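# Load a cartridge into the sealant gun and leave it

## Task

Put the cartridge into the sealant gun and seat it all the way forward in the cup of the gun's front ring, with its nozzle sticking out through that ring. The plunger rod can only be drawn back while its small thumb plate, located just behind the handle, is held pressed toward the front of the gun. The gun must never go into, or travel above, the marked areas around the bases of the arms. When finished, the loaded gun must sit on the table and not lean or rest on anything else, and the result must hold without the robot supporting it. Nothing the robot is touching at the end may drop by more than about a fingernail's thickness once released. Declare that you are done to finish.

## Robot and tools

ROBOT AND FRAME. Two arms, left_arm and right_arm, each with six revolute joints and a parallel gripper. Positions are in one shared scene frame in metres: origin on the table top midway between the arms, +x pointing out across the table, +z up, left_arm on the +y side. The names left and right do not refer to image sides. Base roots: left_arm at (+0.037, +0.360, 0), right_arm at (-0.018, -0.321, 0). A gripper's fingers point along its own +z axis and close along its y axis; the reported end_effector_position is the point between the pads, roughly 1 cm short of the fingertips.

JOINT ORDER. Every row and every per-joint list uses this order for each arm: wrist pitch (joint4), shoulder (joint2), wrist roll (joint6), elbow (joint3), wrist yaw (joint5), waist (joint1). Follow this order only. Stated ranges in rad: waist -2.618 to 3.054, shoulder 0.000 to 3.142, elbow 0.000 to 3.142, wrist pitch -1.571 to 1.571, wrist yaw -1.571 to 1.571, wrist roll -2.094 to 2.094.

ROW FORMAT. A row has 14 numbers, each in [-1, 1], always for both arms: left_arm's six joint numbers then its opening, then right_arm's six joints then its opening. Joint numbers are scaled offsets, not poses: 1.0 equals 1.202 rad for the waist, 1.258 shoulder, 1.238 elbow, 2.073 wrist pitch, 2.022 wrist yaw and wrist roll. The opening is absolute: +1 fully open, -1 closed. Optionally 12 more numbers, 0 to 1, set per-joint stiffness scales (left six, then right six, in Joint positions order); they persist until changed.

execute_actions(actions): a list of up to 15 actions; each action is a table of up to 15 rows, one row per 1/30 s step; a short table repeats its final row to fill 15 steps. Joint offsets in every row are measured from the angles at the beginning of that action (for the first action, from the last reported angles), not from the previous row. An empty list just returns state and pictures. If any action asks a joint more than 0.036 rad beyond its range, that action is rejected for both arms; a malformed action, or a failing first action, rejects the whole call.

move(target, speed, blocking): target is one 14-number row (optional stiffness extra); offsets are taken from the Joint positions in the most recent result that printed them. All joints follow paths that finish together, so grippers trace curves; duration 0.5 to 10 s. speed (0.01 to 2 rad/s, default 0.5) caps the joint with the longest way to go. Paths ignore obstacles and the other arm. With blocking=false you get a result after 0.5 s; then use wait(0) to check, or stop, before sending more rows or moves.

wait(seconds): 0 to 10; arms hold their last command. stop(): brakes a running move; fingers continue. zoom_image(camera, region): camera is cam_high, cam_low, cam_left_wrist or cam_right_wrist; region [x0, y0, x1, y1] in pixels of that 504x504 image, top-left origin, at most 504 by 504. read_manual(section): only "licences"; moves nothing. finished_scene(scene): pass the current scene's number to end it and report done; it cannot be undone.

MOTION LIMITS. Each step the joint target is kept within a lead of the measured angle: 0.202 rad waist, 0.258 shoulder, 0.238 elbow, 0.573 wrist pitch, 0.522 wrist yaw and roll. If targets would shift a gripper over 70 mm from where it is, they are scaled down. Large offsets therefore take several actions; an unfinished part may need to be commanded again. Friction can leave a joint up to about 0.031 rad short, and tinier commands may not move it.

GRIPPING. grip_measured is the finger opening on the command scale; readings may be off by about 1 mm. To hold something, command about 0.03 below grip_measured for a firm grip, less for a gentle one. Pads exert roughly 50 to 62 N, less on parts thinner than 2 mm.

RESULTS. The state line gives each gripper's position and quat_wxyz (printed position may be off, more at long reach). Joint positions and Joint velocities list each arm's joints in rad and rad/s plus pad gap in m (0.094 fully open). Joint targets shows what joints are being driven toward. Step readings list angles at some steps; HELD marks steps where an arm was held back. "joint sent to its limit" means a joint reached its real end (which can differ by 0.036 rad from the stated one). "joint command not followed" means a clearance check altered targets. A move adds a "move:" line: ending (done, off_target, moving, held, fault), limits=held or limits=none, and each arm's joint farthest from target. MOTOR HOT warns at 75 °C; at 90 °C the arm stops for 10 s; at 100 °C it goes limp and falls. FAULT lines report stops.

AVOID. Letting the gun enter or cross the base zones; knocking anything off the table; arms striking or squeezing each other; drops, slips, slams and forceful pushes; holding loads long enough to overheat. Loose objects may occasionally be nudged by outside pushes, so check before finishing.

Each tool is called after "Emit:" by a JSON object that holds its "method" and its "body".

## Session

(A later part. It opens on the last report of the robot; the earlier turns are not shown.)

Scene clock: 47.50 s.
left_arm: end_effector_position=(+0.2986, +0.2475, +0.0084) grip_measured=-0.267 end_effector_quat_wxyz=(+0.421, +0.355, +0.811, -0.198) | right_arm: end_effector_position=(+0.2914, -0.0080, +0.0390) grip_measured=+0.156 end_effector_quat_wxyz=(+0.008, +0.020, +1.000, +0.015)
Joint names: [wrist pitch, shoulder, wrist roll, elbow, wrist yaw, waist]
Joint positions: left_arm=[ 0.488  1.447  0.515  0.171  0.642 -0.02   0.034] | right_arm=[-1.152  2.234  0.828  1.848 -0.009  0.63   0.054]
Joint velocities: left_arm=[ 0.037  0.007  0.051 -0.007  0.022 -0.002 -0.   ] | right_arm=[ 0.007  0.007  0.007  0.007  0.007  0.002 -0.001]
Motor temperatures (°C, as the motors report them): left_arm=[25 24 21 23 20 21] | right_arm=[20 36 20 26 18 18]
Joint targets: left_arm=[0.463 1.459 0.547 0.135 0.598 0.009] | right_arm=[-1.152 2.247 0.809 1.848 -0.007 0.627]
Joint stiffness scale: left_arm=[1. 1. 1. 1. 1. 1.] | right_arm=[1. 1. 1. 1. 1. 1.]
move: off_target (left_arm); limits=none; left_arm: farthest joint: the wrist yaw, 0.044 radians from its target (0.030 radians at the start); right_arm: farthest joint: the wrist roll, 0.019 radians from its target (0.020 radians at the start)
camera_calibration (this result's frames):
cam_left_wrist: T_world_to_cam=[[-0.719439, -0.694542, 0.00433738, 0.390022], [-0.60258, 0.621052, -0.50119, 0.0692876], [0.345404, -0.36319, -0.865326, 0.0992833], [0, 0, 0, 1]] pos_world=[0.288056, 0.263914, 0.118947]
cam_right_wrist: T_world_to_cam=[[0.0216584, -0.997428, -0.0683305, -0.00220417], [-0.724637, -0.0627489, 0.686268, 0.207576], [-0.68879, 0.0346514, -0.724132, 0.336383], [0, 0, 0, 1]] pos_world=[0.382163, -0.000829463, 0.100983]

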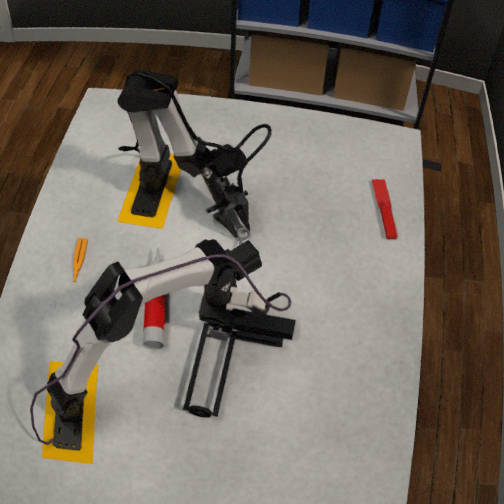

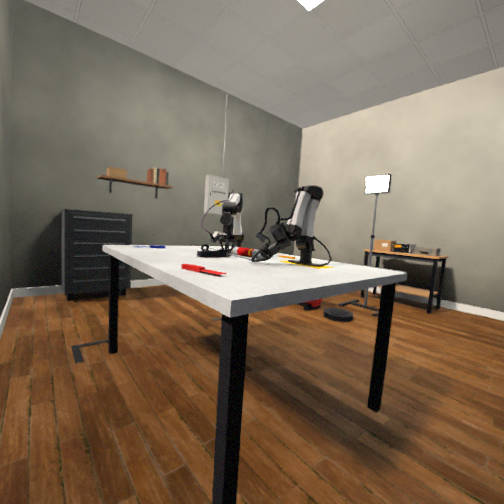

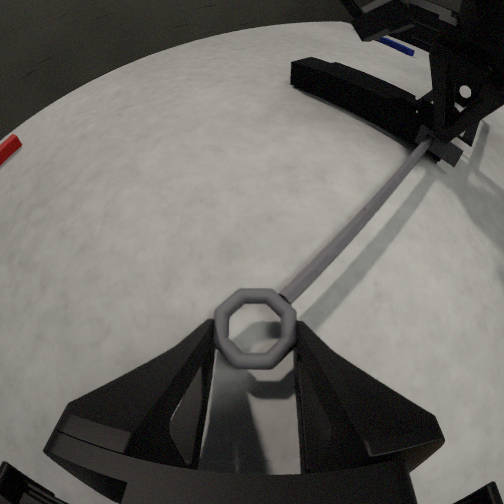

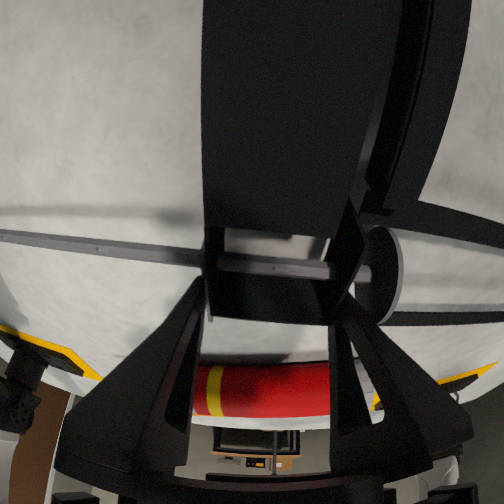

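Emit:
{"method": "move", "body": {"target": [0,0,0,0,0,0,-0.32, 0,0,0,0,0,0,0.22]}}

Emit:
{"method": "move", "body": {"target": [0,0,0,0,0,0,-0.32, -0.08,-0.02,0,0.12,0,0,0.22], "speed": 0.25}}

Emit:
{"method": "move", "body": {"target": [0,0,0,0,0,0,-0.32, 0,0,-0.015,0,0,-0.025,1], "speed": 0.25}}

Scene clock: 49.00 s.
left_arm: end_effector_position=(+0.2986, +0.2471, +0.0087) grip_measured=-0.267 end_effector_quat_wxyz=(+0.420, +0.351, +0.812, -0.201) | right_arm: end_effector_position=(+0.2916, -0.0071, +0.0394) grip_measured=+0.220 end_effector_quat_wxyz=(+0.008, +0.021, +1.000, +0.017)
Joint names: [wrist pitch, shoulder, wrist roll, elbow, wrist yaw, waist]
Joint positions: left_arm=[ 0.489  1.447  0.504  0.171  0.644 -0.02   0.034] | right_arm=[-1.149  2.233  0.829  1.848 -0.012  0.63   0.057]
Joint velocities: left_arm=[ 0.037  0.012  0.022 -0.002 -0.037  0.017 -0.001] | right_arm=[ 0.037  0.007  0.007 -0.012 -0.051 -0.002  0.   ]
Motor temperatures (°C, as the motors report them): left_arm=[25 24 21 23 20 21] | right_arm=[20 36 20 26 18 18]
Joint targets: left_arm=[0.488 1.447 0.515 0.171 0.642 -0.020] | right_arm=[-1.152 2.234 0.828 1.848 -0.009 0.631]
Joint stiffness scale: left_arm=[1. 1. 1. 1. 1. 1.] | right_arm=[1. 1. 1. 1. 1. 1.]
move: done; limits=none; left_arm: farthest joint: the wrist roll, 0.011 radians from its target (0.000 radians at the start); right_arm: farthest joint: the wrist pitch, 0.003 radians from its target (0.000 radians at the start)
camera_calibration (this result's frames):
cam_left_wrist: T_world_to_cam=[[-0.716189, -0.697783, 0.0131128, 0.389566], [-0.608194, 0.614801, -0.502115, 0.0728573], [0.342306, -0.367584, -0.864701, 0.101417], [0, 0, 0, 1]] pos_world=[0.288599, 0.264319, 0.11917]
cam_right_wrist: T_world_to_cam=[[0.020281, -0.997132, -0.0729136, -0.000708274], [-0.725246, -0.0648718, 0.685427, 0.207764], [-0.688192, 0.0389791, -0.724481, 0.336644], [0, 0, 0, 1]] pos_world=[0.38237, -0.000350347, 0.101434]

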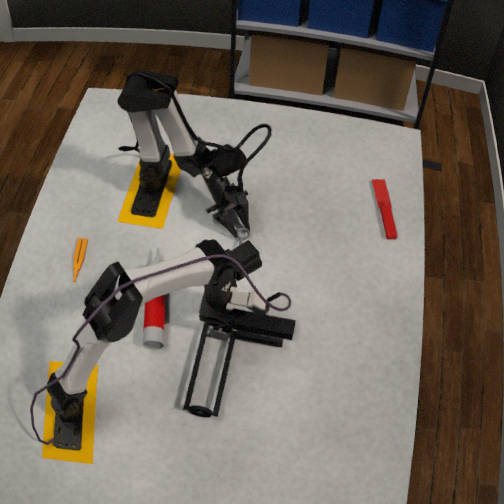

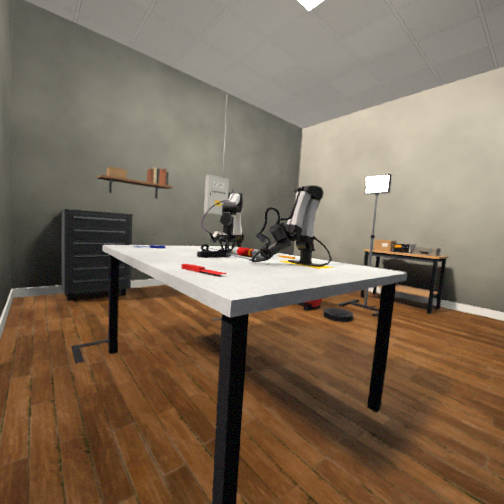

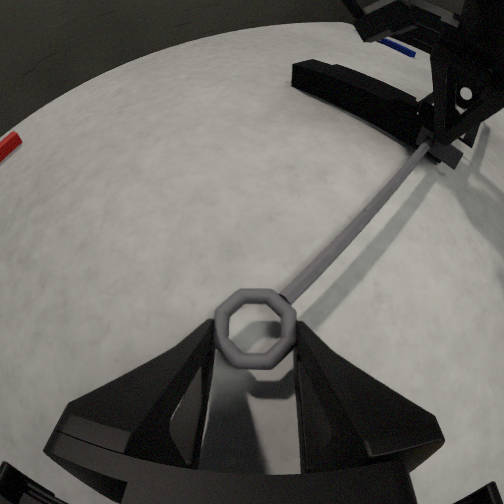

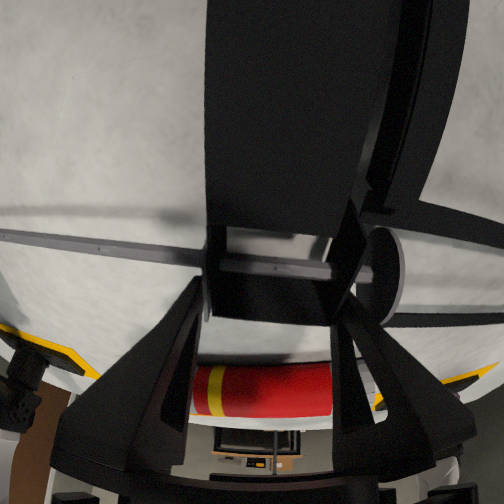

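Scene clock: 50.37 s.
left_arm: end_effector_position=(+0.2978, +0.2477, +0.0072) grip_measured=-0.267 end_effector_quat_wxyz=(+0.416, +0.345, +0.817, -0.202) | right_arm: end_effector_position=(+0.2916, -0.0068, +0.0835) grip_measured=+0.221 end_effector_quat_wxyz=(+0.011, +0.021, +1.000, +0.021)
Joint names: [wrist pitch, shoulder, wrist roll, elbow, wrist yaw, waist]
Joint positions: left_arm=[ 0.481  1.447  0.493  0.171  0.64  -0.02   0.034] | right_arm=[-1.3    2.21   0.829  1.985 -0.013  0.63   0.057]
Joint velocities: left_arm=[ 0.037 -0.012 -0.081  0.027 -0.081 -0.002  0.001] | right_arm=[-0.022  0.007 -0.007 -0.007 -0.081 -0.022 -0.001]
Motor temperatures (°C, as the motors report them): left_arm=[25 24 21 23 20 21] | right_arm=[20 36 20 26 18 18]
Joint targets: left_arm=[0.489 1.447 0.504 0.171 0.644 -0.020] | right_arm=[-1.315 2.208 0.829 1.996 -0.012 0.631]
Joint stiffness scale: left_arm=[1. 1. 1. 1. 1. 1.] | right_arm=[1. 1. 1. 1. 1. 1.]
move: done; limits=none; left_arm: farthest joint: the wrist roll, 0.011 radians from its target (0.000 radians at the start); right_arm: farthest joint: the wrist pitch, 0.015 radians from its target (0.165 radians at the start)
camera_calibration (this result's frames):
cam_left_wrist: T_world_to_cam=[[-0.709427, -0.704326, 0.0252501, 0.388941], [-0.621011, 0.607765, -0.494941, 0.0767657], [0.333254, -0.366806, -0.868559, 0.103205], [0, 0, 0, 1]] pos_world=[0.289204, 0.265142, 0.117813]
cam_right_wrist: T_world_to_cam=[[0.0207981, -0.996508, -0.0808696, 0.00334224], [-0.729284, -0.0704515, 0.680574, 0.179056], [-0.683895, 0.0448222, -0.728203, 0.367648], [0, 0, 0, 1]] pos_world=[0.381946, -0.00053348, 0.146132]

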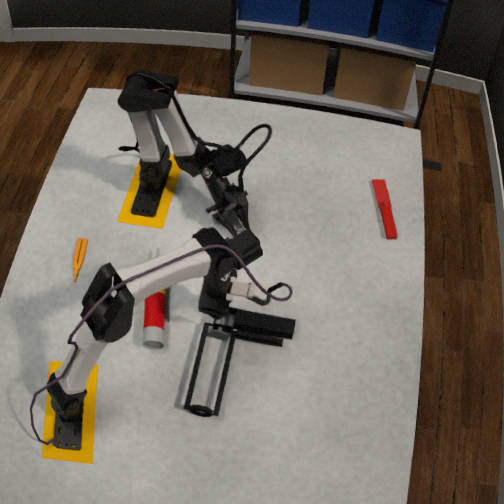

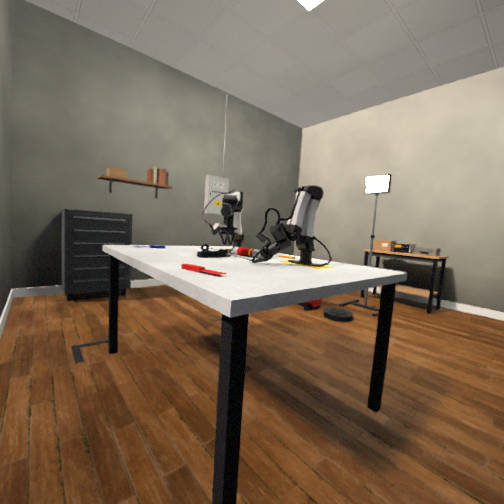

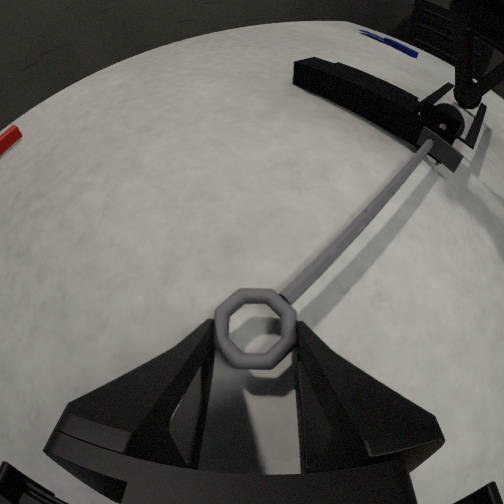

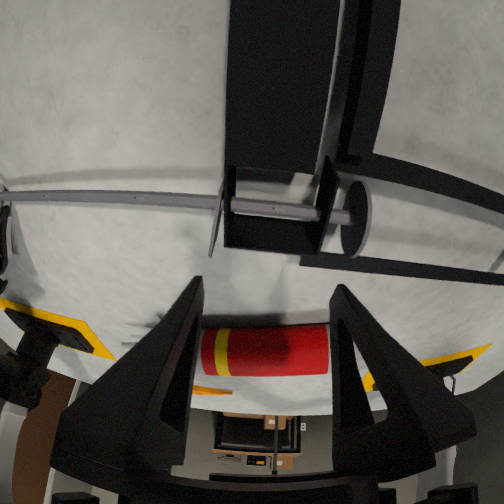

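Scene clock: 51.23 s.
left_arm: end_effector_position=(+0.2978, +0.2477, +0.0072) grip_measured=-0.267 end_effector_quat_wxyz=(+0.416, +0.345, +0.817, -0.202) | right_arm: end_effector_position=(+0.2987, -0.0139, +0.0835) grip_measured=+1.000 end_effector_quat_wxyz=(+0.011, +0.020, +1.000, +0.021)
Joint names: [wrist pitch, shoulder, wrist roll, elbow, wrist yaw, waist]
Joint positions: left_arm=[ 0.481  1.447  0.493  0.171  0.64  -0.02   0.034] | right_arm=[-1.3    2.21   0.805  1.985 -0.013  0.608  0.094]
Joint velocities: left_arm=[-0.007 -0.007 -0.007 -0.012 -0.007  0.007  0.   ] | right_arm=[-0.022  0.002 -0.007 -0.002 -0.037  0.017  0.   ]
Motor temperatures (°C, as the motors report them): left_arm=[25 24 21 23 20 21] | right_arm=[20 36 20 27 18 18]
Joint targets: left_arm=[0.482 1.447 0.493 0.171 0.640 -0.020] | right_arm=[-1.300 2.210 0.799 1.985 -0.013 0.600]
Joint stiffness scale: left_arm=[1. 1. 1. 1. 1. 1.] | right_arm=[1. 1. 1. 1. 1. 1.]
move: done; limits=none; left_arm: farthest joint: the waist, 0.000 radians from its target (0.000 radians at the start); right_arm: farthest joint: the waist, 0.008 radians from its target (0.031 radians at the start)
camera_calibration (this result's frames):
cam_left_wrist: T_world_to_cam=[[-0.709427, -0.704326, 0.0252501, 0.388941], [-0.621011, 0.607765, -0.494941, 0.0767657], [0.333254, -0.366806, -0.868559, 0.103205], [0, 0, 0, 1]] pos_world=[0.289204, 0.265142, 0.117813]
cam_right_wrist: T_world_to_cam=[[0.0219917, -0.996529, -0.0802891, -0.00435295], [-0.729883, -0.0708849, 0.679887, 0.183963], [-0.683219, 0.0436497, -0.728908, 0.372669], [0, 0, 0, 1]] pos_world=[0.388982, -0.00756455, 0.146218]

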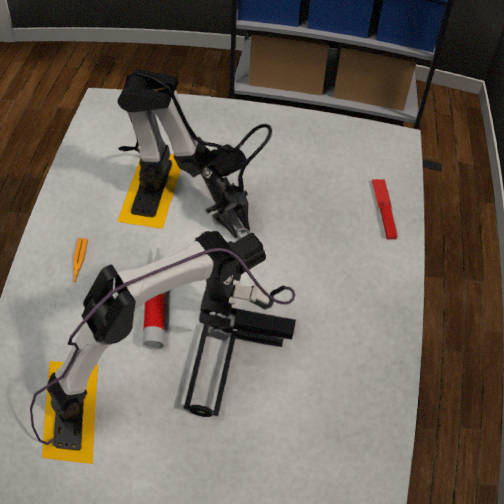

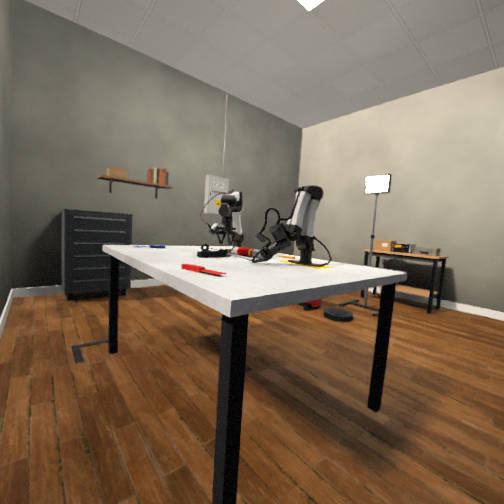

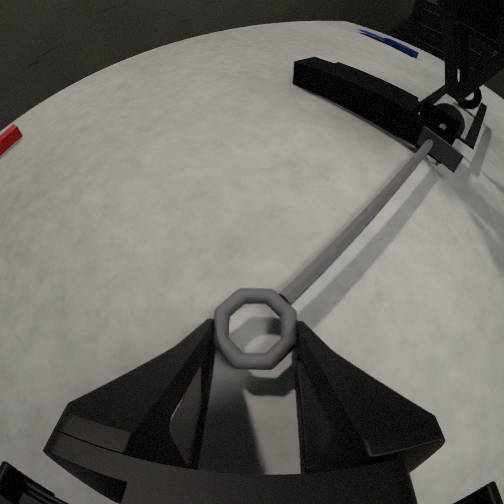

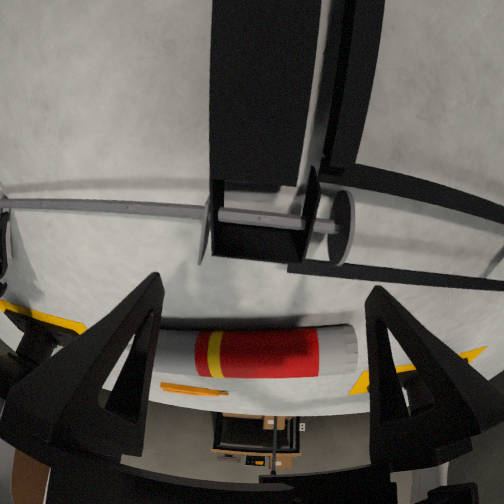

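Emit:
{"method": "move", "body": {"target": [0,0,0,0,0,0,0.3, 0.022,0.035,0,-0.05,0,0.017,1], "speed": 0.2}}

Scene clock: 52.87 s.
left_arm: end_effector_position=(+0.2978, +0.2478, +0.0072) grip_measured=+0.297 end_effector_quat_wxyz=(+0.416, +0.345, +0.817, -0.202) | right_arm: end_effector_position=(+0.2914, -0.0136, +0.0567) grip_measured=+1.000 end_effector_quat_wxyz=(-0.006, +0.014, +1.000, +0.004)
Joint names: [wrist pitch, shoulder, wrist roll, elbow, wrist yaw, waist]
Joint positions: left_arm=[ 0.481  1.447  0.493  0.171  0.639 -0.02   0.061] | right_arm=[-1.266  2.246  0.805  1.938 -0.013  0.62   0.094]
Joint velocities: left_arm=[-0.066  0.007  0.022  0.012 -0.022 -0.007  0.001] | right_arm=[ 0.081 -0.002 -0.037 -0.007  0.037 -0.002  0.   ]
Motor temperatures (°C, as the motors report them): left_arm=[25 24 21 23 20 21] | right_arm=[20 37 20 27 18 18]
Joint targets: left_arm=[0.481 1.447 0.493 0.171 0.640 -0.020] | right_arm=[-1.254 2.254 0.805 1.923 -0.013 0.628]
Joint stiffness scale: left_arm=[1. 1. 1. 1. 1. 1.] | right_arm=[1. 1. 1. 1. 1. 1.]
move: done; limits=none; left_arm: farthest joint: the wrist yaw, 0.001 radians from its target (0.000 radians at the start); right_arm: farthest joint: the elbow, 0.015 radians from its target (0.062 radians at the start)
camera_calibration (this result's frames):
cam_left_wrist: T_world_to_cam=[[-0.709239, -0.704522, 0.0250512, 0.388993], [-0.621168, 0.607734, -0.494782, 0.0767923], [0.333361, -0.36648, -0.868656, 0.103078], [0, 0, 0, 1]] pos_world=[0.289228, 0.265161, 0.11779]
cam_right_wrist: T_world_to_cam=[[0.0323263, -0.998345, -0.0475632, -0.0108721], [-0.704978, -0.0565088, 0.706975, 0.188286], [-0.708492, 0.0106771, -0.705638, 0.353715], [0, 0, 0, 1]] pos_world=[0.383693, -0.00399101, 0.115965]

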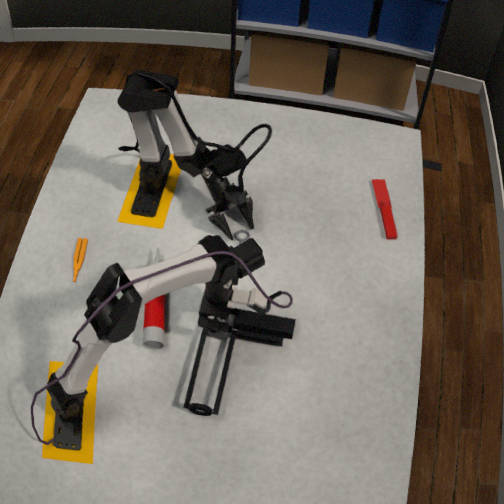

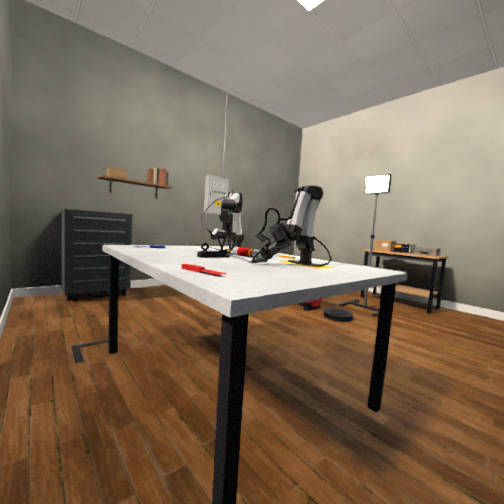

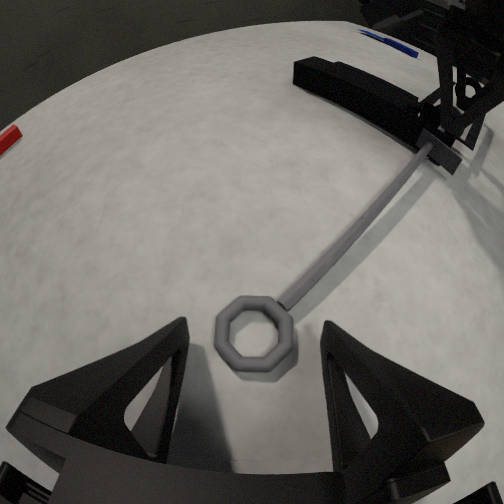

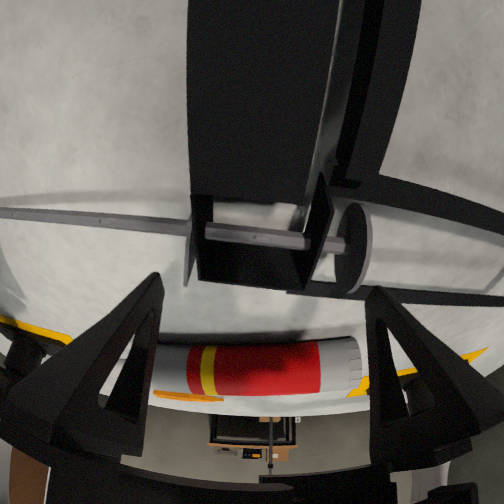

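Emit:
{"method": "move", "body": {"target": [0,-0.2,0,0,0,0,0.3, 0.05,0,0,-0.09,0,0,1], "speed": 0.25}}

Emit:
{"method": "move", "body": {"target": [0,0,0,0,0,0,0.3, 0,0,0,0,0,0,0.15]}}

Scene clock: 55.00 s.
left_arm: end_effector_position=(+0.3153, +0.2471, +0.0653) grip_measured=+0.297 end_effector_quat_wxyz=(+0.507, +0.364, +0.763, -0.165) | right_arm: end_effector_position=(+0.2893, -0.0156, +0.0334) grip_measured=+1.000 end_effector_quat_wxyz=(-0.006, +0.014, +1.000, +0.003)
Joint names: [wrist pitch, shoulder, wrist roll, elbow, wrist yaw, waist]
Joint positions: left_arm=[ 0.479  1.217  0.493  0.171  0.639 -0.02   0.061] | right_arm=[-1.174  2.246  0.805  1.845 -0.013  0.62   0.094]
Joint velocities: left_arm=[ 0.007 -0.012 -0.022  0.022  0.007 -0.007  0.001] | right_arm=[-0.051  0.002 -0.022 -0.012 -0.007 -0.007  0.   ]
Motor temperatures (°C, as the motors report them): left_arm=[26 24 21 23 20 21] | right_arm=[20 37 20 27 18 18]
Joint targets: left_arm=[0.481 1.195 0.493 0.171 0.639 -0.020] | right_arm=[-1.162 2.246 0.805 1.827 -0.013 0.620]
Joint stiffness scale: left_arm=[1. 1. 1. 1. 1. 1.] | right_arm=[1. 1. 1. 1. 1. 1.]
move: off_target (left_arm); limits=none; left_arm: farthest joint: the shoulder, 0.021 radians from its target (0.251 radians at the start); right_arm: farthest joint: the elbow, 0.019 radians from its target (0.112 radians at the start)
camera_calibration (this result's frames):
cam_left_wrist: T_world_to_cam=[[-0.697291, -0.704974, -0.129602, 0.405946], [-0.492929, 0.602886, -0.627336, 0.0862511], [0.520391, -0.373551, -0.767889, 0.0836588], [0, 0, 0, 1]] pos_world=[0.282043, 0.265433, 0.170961]
cam_right_wrist: T_world_to_cam=[[0.0323005, -0.99837, -0.0470469, -0.0139128], [-0.704593, -0.0561306, 0.707388, 0.20304], [-0.708876, 0.0102999, -0.705258, 0.336005], [0, 0, 0, 1]] pos_world=[0.381696, -0.00595422, 0.0926877]

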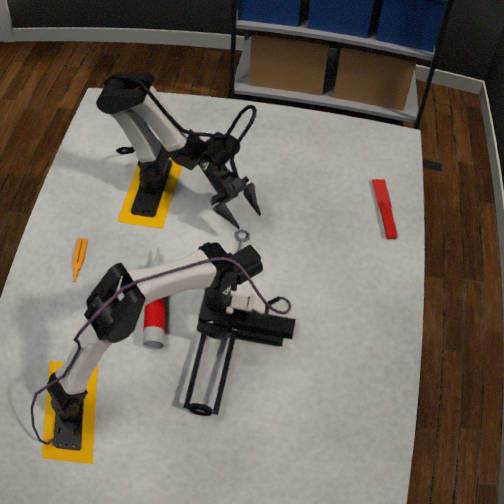

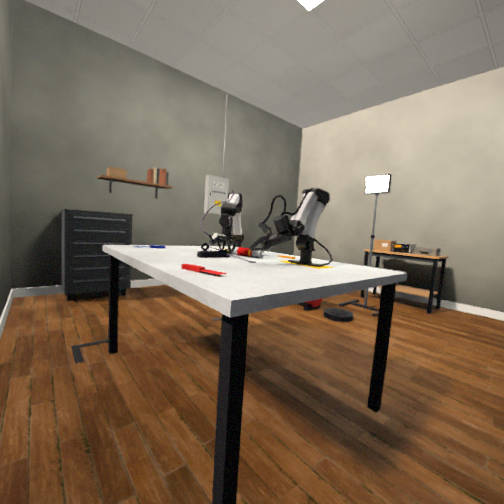

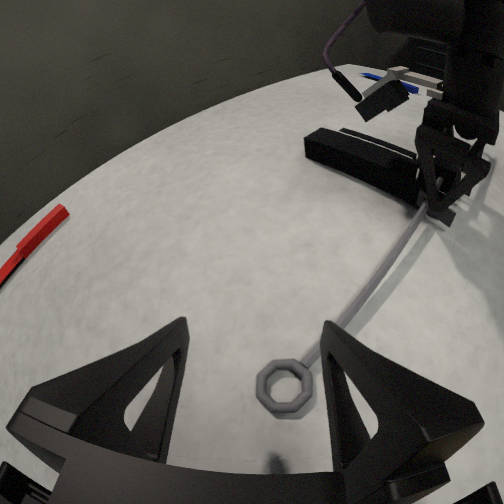

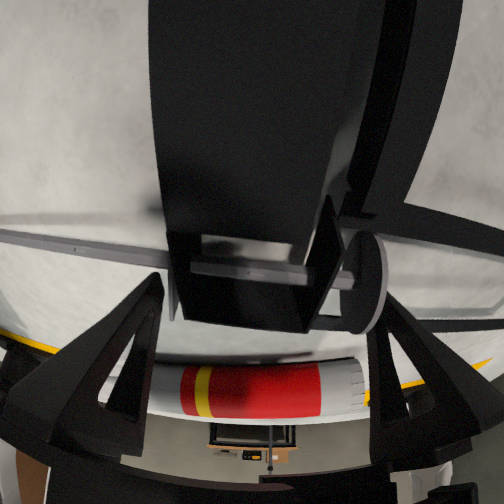

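Scene clock: 55.50 s.
left_arm: end_effector_position=(+0.3153, +0.2471, +0.0653) grip_measured=+0.297 end_effector_quat_wxyz=(+0.507, +0.364, +0.763, -0.165) | right_arm: end_effector_position=(+0.2896, -0.0157, +0.0339) grip_measured=+0.173 end_effector_quat_wxyz=(-0.005, +0.013, +1.000, +0.004)
Joint names: [wrist pitch, shoulder, wrist roll, elbow, wrist yaw, waist]
Joint positions: left_arm=[ 0.479  1.217  0.493  0.171  0.639 -0.02   0.061] | right_arm=[-1.174  2.245  0.802  1.845 -0.013  0.619  0.055]
Joint velocities: left_arm=[ 0.007  0.002  0.066 -0.002 -0.007 -0.002 -0.001] | right_arm=[-0.066 -0.007 -0.007 -0.002  0.007  0.002 -0.001]
Motor temperatures (°C, as the motors report them): left_arm=[26 24 21 23 20 21] | right_arm=[20 37 20 27 18 18]
Joint targets: left_arm=[0.479 1.217 0.493 0.171 0.639 -0.020] | right_arm=[-1.174 2.246 0.805 1.845 -0.013 0.620]
Joint stiffness scale: left_arm=[1. 1. 1. 1. 1. 1.] | right_arm=[1. 1. 1. 1. 1. 1.]
move: done; limits=none; left_arm: farthest joint: the waist, 0.000 radians from its target (0.000 radians at the start); right_arm: farthest joint: the wrist roll, 0.003 radians from its target (0.000 radians at the start)
camera_calibration (this result's frames):
cam_left_wrist: T_world_to_cam=[[-0.697291, -0.704974, -0.129602, 0.405946], [-0.492929, 0.602886, -0.627336, 0.0862511], [0.520391, -0.373551, -0.767889, 0.0836588], [0, 0, 0, 1]] pos_world=[0.282043, 0.265433, 0.170961]
cam_right_wrist: T_world_to_cam=[[0.0342577, -0.998281, -0.0475649, -0.0145456], [-0.705262, -0.0578686, 0.706581, 0.203054], [-0.708118, 0.00933991, -0.706032, 0.336292], [0, 0, 0, 1]] pos_world=[0.38184, -0.00591104, 0.0932666]

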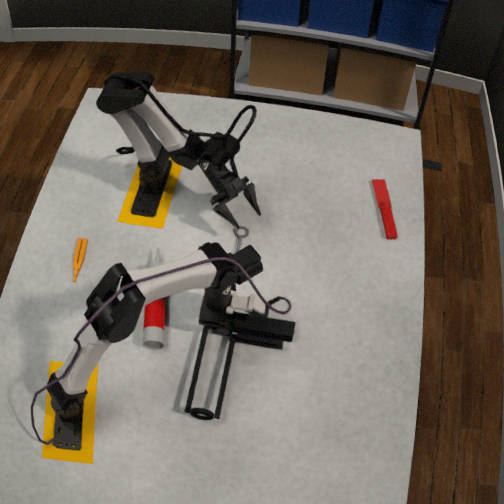

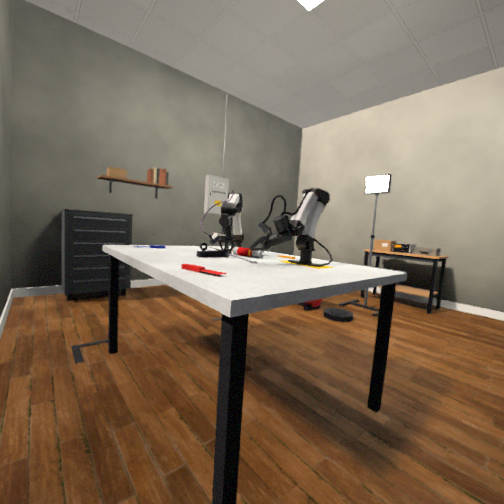

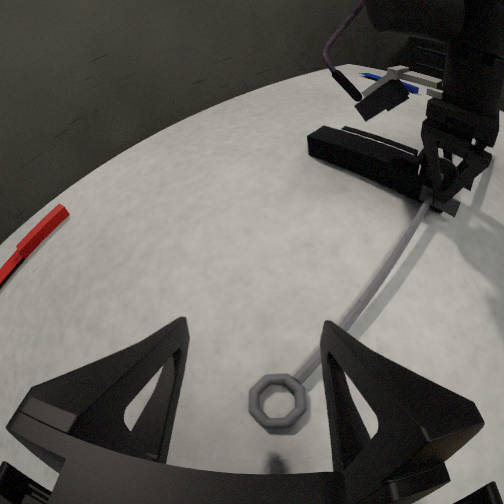

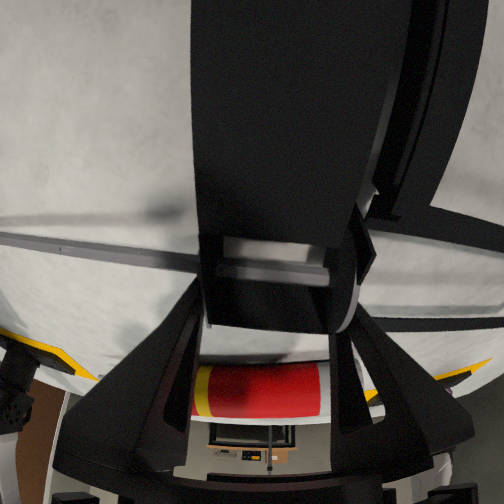

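Emit:
{"method": "move", "body": {"target": [0,-0.1,0,0,0,0.3,0.3, 0,0,-0.125,0,0,0,0.1], "speed": 0.2}}

Emit:
{"method": "move", "body": {"target": [0,0,0,0,0,0,0.3, 0,0,0,0,0,0,0.6]}}

Emit:
{"method": "move", "body": {"target": [0,0,0,0,0,0,0.3, -0.1,-0.1,0,0.1,0,0,1], "speed": 0.4}}

Scene clock: 58.90 s.
left_arm: end_effector_position=(+0.3405, +0.3506, +0.0921) grip_measured=+0.297 end_effector_quat_wxyz=(+0.563, +0.237, +0.790, -0.051) | right_arm: end_effector_position=(+0.2887, -0.0164, +0.0339) grip_measured=+0.173 end_effector_quat_wxyz=(-0.007, -0.097, +0.995, +0.003)
Joint names: [wrist pitch, shoulder, wrist roll, elbow, wrist yaw, waist]
Joint positions: left_arm=[0.477 1.114 0.493 0.171 0.639 0.331 0.061] | right_arm=[-1.178  2.245  0.582  1.845 -0.014  0.619  0.055]
Joint velocities: left_arm=[-0.037  0.002 -0.066 -0.007 -0.022  0.022 -0.001] | right_arm=[-0.022 -0.012  0.066  0.002  0.051  0.012 -0.001]
Motor temperatures (°C, as the motors report them): left_arm=[26 23 21 23 20 21] | right_arm=[20 38 20 27 18 18]
Joint targets: left_arm=[0.479 1.091 0.493 0.171 0.639 0.340] | right_arm=[-1.174 2.245 0.550 1.845 -0.013 0.619]
Joint stiffness scale: left_arm=[1. 1. 1. 1. 1. 1.] | right_arm=[1. 1. 1. 1. 1. 1.]
move: off_target (left_arm, right_arm); limits=none; left_arm: farthest joint: the shoulder, 0.022 radians from its target (0.125 radians at the start); right_arm: farthest joint: the wrist roll, 0.032 radians from its target (0.253 radians at the start)
camera_calibration (this result's frames):
cam_left_wrist: T_world_to_cam=[[-0.396721, -0.896645, -0.196573, 0.470937], [-0.607418, 0.416984, -0.676142, 0.161774], [0.688227, -0.148838, -0.710064, -0.0114606], [0, 0, 0, 1]] pos_world=[0.292982, 0.3531, 0.193817]
cam_right_wrist: T_world_to_cam=[[0.251992, -0.966536, -0.0480375, -0.077526], [-0.673747, -0.210857, 0.70824, 0.190719], [-0.694669, -0.146106, -0.704335, 0.329184], [0, 0, 0, 1]] pos_world=[0.376707, 0.0133784, 0.0930569]

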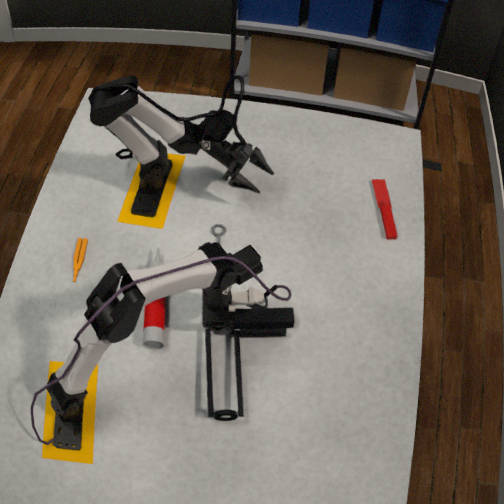

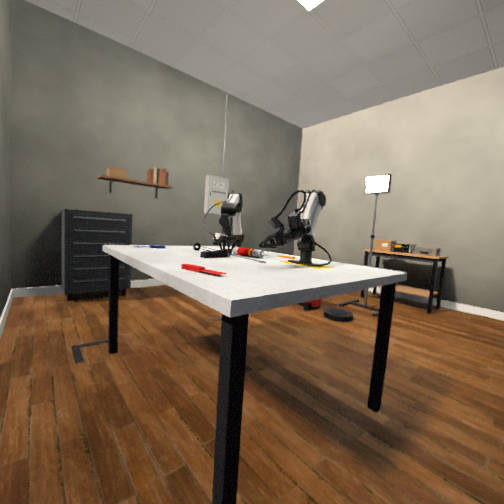

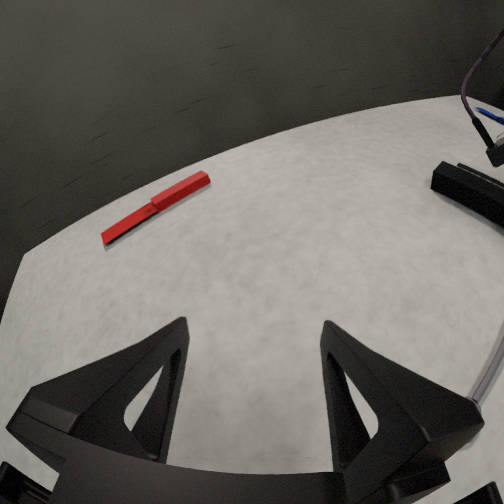

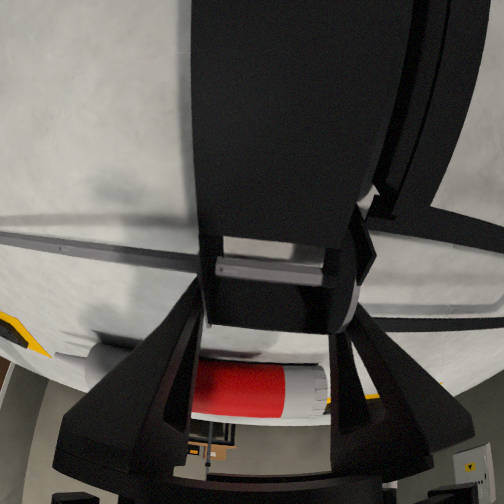

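Scene clock: 59.40 s.
left_arm: end_effector_position=(+0.3405, +0.3506, +0.0921) grip_measured=+0.297 end_effector_quat_wxyz=(+0.563, +0.237, +0.790, -0.051) | right_arm: end_effector_position=(+0.2886, -0.0153, +0.0339) grip_measured=+0.598 end_effector_quat_wxyz=(-0.007, -0.097, +0.995, +0.006)
Joint names: [wrist pitch, shoulder, wrist roll, elbow, wrist yaw, waist]
Joint positions: left_arm=[0.477 1.114 0.493 0.171 0.639 0.331 0.061] | right_arm=[-1.175  2.245  0.582  1.845 -0.017  0.62   0.075]
Joint velocities: left_arm=[-0.051 -0.007  0.066 -0.007 -0.051 -0.002  0.   ] | right_arm=[-0.022  0.017  0.022 -0.002 -0.022  0.012 -0.   ]
Motor temperatures (°C, as the motors report them): left_arm=[26 23 21 24 20 21] | right_arm=[20 38 20 27 18 18]
Joint targets: left_arm=[0.477 1.114 0.493 0.171 0.639 0.331] | right_arm=[-1.178 2.245 0.581 1.845 -0.013 0.619]
Joint stiffness scale: left_arm=[1. 1. 1. 1. 1. 1.] | right_arm=[1. 1. 1. 1. 1. 1.]
move: done; limits=none; left_arm: farthest joint: the waist, 0.000 radians from its target (0.000 radians at the start); right_arm: farthest joint: the wrist pitch, 0.003 radians from its target (0.000 radians at the start)
camera_calibration (this result's frames):
cam_left_wrist: T_world_to_cam=[[-0.396721, -0.896645, -0.196573, 0.470937], [-0.607418, 0.416984, -0.676142, 0.161774], [0.688227, -0.148838, -0.710064, -0.0114606], [0, 0, 0, 1]] pos_world=[0.292982, 0.3531, 0.193817]
cam_right_wrist: T_world_to_cam=[[0.251578, -0.966393, -0.05285, -0.0761572], [-0.673477, -0.214018, 0.707548, 0.190819], [-0.695081, -0.14241, -0.704686, 0.32951], [0, 0, 0, 1]] pos_world=[0.376708, 0.0141666, 0.0931623]

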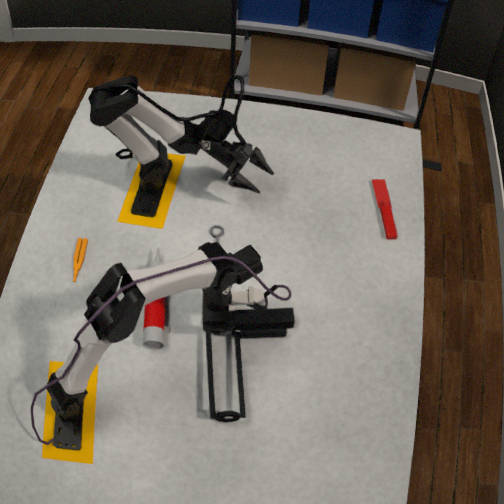

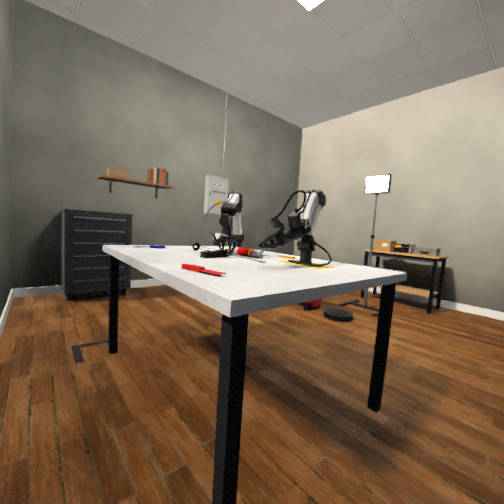

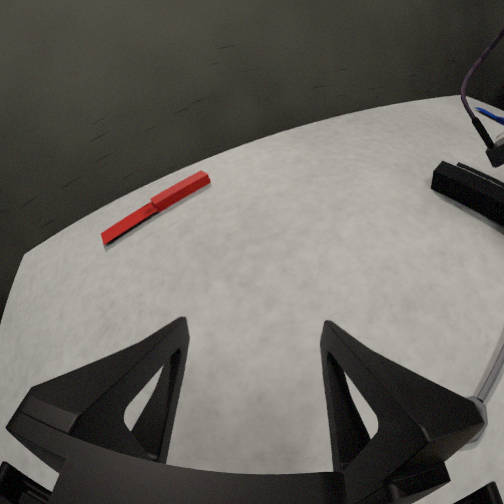

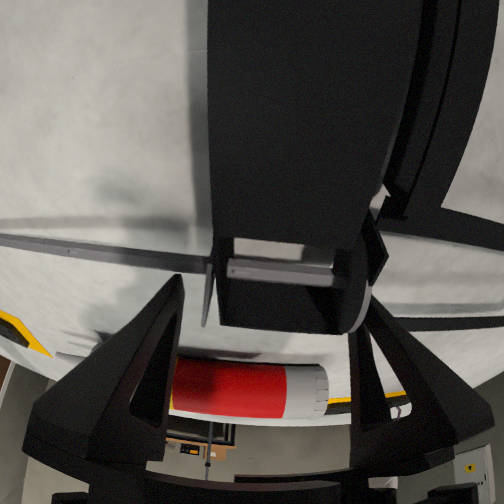

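Scene clock: 60.63 s.
left_arm: end_effector_position=(+0.3405, +0.3506, +0.0921) grip_measured=+0.297 end_effector_quat_wxyz=(+0.563, +0.237, +0.790, -0.051) | right_arm: end_effector_position=(+0.2793, -0.0244, +0.1141) grip_measured=+1.000 end_effector_quat_wxyz=(+0.012, -0.097, +0.995, +0.021)
Joint names: [wrist pitch, shoulder, wrist roll, elbow, wrist yaw, waist]
Joint positions: left_arm=[0.477 1.114 0.493 0.171 0.639 0.331 0.061] | right_arm=[-1.367  2.117  0.582  1.959 -0.017  0.62   0.094]
Joint velocities: left_arm=[-0.037  0.002 -0.007  0.002  0.037 -0.007  0.001] | right_arm=[-0.051 -0.012 -0.022 -0.007 -0.037 -0.007  0.   ]
Motor temperatures (°C, as the motors report them): left_arm=[26 23 21 24 20 21] | right_arm=[20 38 20 27 18 18]
Joint targets: left_arm=[0.477 1.114 0.493 0.171 0.639 0.331] | right_arm=[-1.382 2.119 0.582 1.969 -0.017 0.620]
Joint stiffness scale: left_arm=[1. 1. 1. 1. 1. 1.] | right_arm=[1. 1. 1. 1. 1. 1.]
move: done; limits=none; left_arm: farthest joint: the waist, 0.000 radians from its target (0.000 radians at the start); right_arm: farthest joint: the wrist pitch, 0.015 radians from its target (0.207 radians at the start)
camera_calibration (this result's frames):
cam_left_wrist: T_world_to_cam=[[-0.396721, -0.896645, -0.196573, 0.470937], [-0.607418, 0.416984, -0.676142, 0.161774], [0.688227, -0.148838, -0.710064, -0.0114606], [0, 0, 0, 1]] pos_world=[0.292982, 0.3531, 0.193817]
cam_right_wrist: T_world_to_cam=[[0.253883, -0.964128, -0.0774688, -0.0762211], [-0.69794, -0.23806, 0.675431, 0.135732], [-0.669644, -0.117412, -0.733343, 0.374995], [0, 0, 0, 1]] pos_world=[0.365197, 0.00285433, 0.177418]

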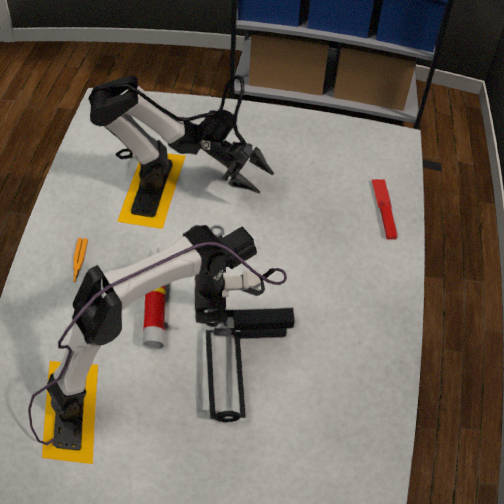

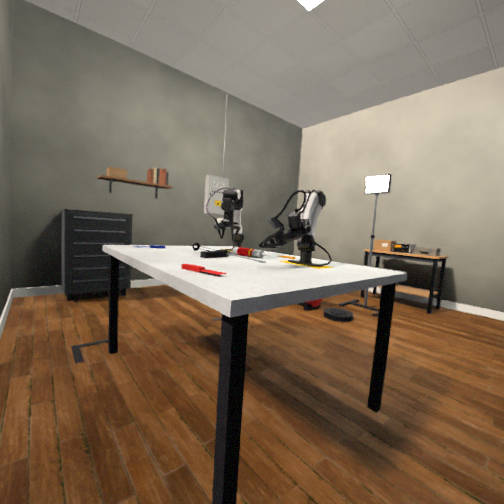

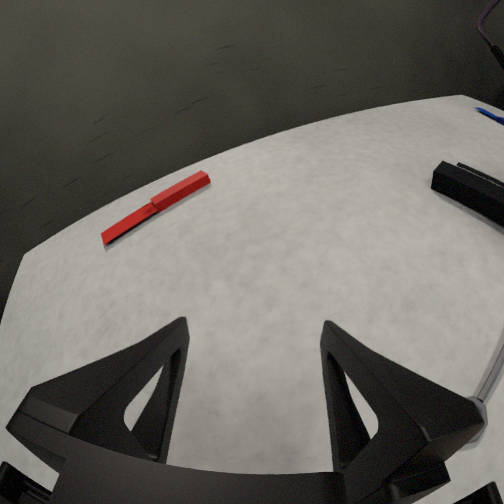

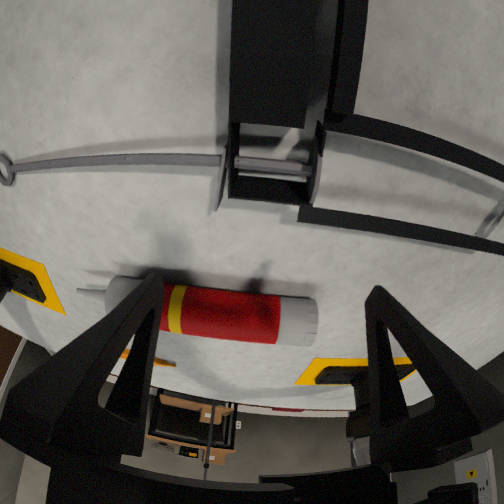

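Emit:
{"method": "move", "body": {"target": [0,0,0,0,0,0,0.3, 0.075,-0.286,-0.638,-0.452,0.012,0.2,1], "speed": 1.0}}

Scene clock: 63.40 s.
left_arm: end_effector_position=(+0.3405, +0.3506, +0.0921) grip_measured=+0.297 end_effector_quat_wxyz=(+0.563, +0.237, +0.790, -0.051) | right_arm: end_effector_position=(+0.1530, -0.0478, +0.0984) grip_measured=+1.000 end_effector_quat_wxyz=(+0.002, +0.754, -0.656, -0.002)
Joint names: [wrist pitch, shoulder, wrist roll, elbow, wrist yaw, waist]
Joint positions: left_arm=[0.477 1.114 0.493 0.171 0.639 0.331 0.061] | right_arm=[-1.223  1.77  -0.701  1.419 -0.005  0.852  0.094]
Joint velocities: left_arm=[ 0.022 -0.007 -0.037  0.007 -0.037 -0.002 -0.001] | right_arm=[-0.022 -0.002 -0.007 -0.012  0.051  0.012  0.   ]
Motor temperatures (°C, as the motors report them): left_arm=[26 23 21 24 20 21] | right_arm=[20 38 20 27 18 18]
Joint targets: left_arm=[0.477 1.114 0.493 0.171 0.639 0.331] | right_arm=[-1.212 1.757 -0.707 1.399 0.007 0.860]
Joint stiffness scale: left_arm=[1. 1. 1. 1. 1. 1.] | right_arm=[1. 1. 1. 1. 1. 1.]
move: done; limits=none; left_arm: farthest joint: the waist, 0.000 radians from its target (0.000 radians at the start); right_arm: farthest joint: the elbow, 0.019 radians from its target (0.559 radians at the start)
camera_calibration (this result's frames):
cam_left_wrist: T_world_to_cam=[[-0.396721, -0.896645, -0.196573, 0.470937], [-0.607418, 0.416984, -0.676142, 0.161774], [0.688227, -0.148838, -0.710064, -0.0114606], [0, 0, 0, 1]] pos_world=[0.292982, 0.3531, 0.193817]
cam_right_wrist: T_world_to_cam=[[0.979103, 0.198185, -0.045609, -0.126421], [0.17306, -0.69419, 0.698678, -0.104716], [0.106806, -0.691971, -0.713981, 0.127992], [0, 0, 0, 1]] pos_world=[0.128231, 0.0409281, 0.158781]

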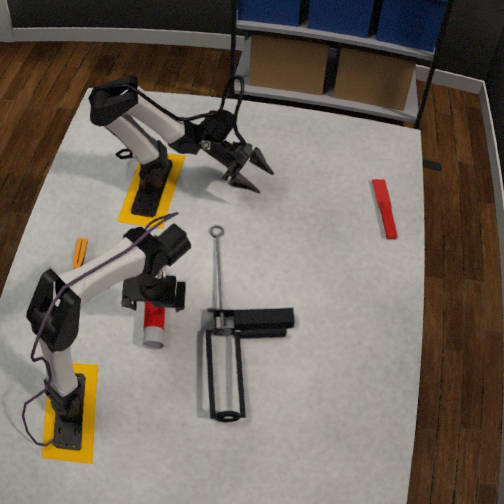

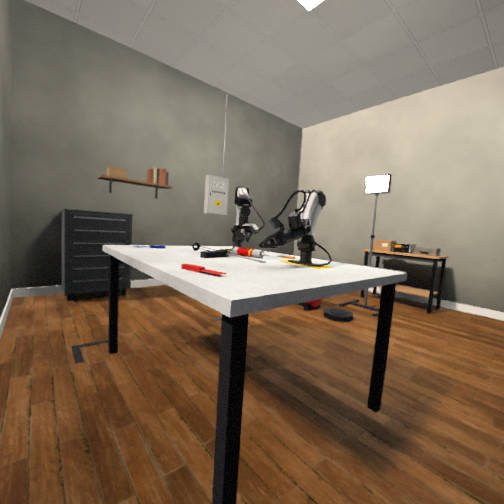

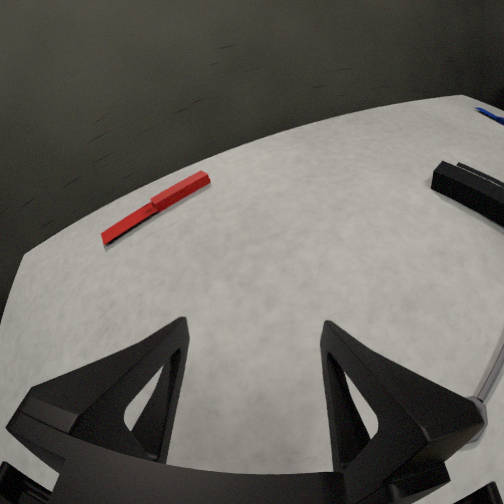

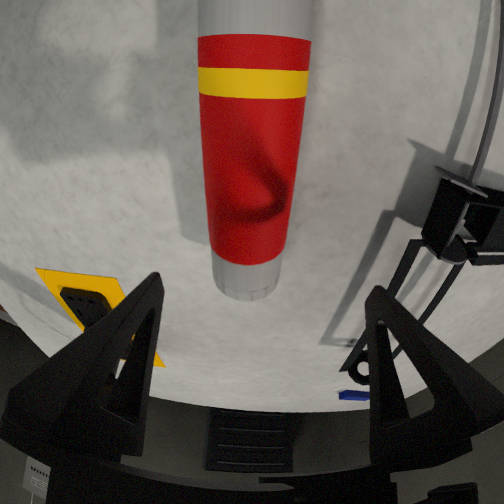

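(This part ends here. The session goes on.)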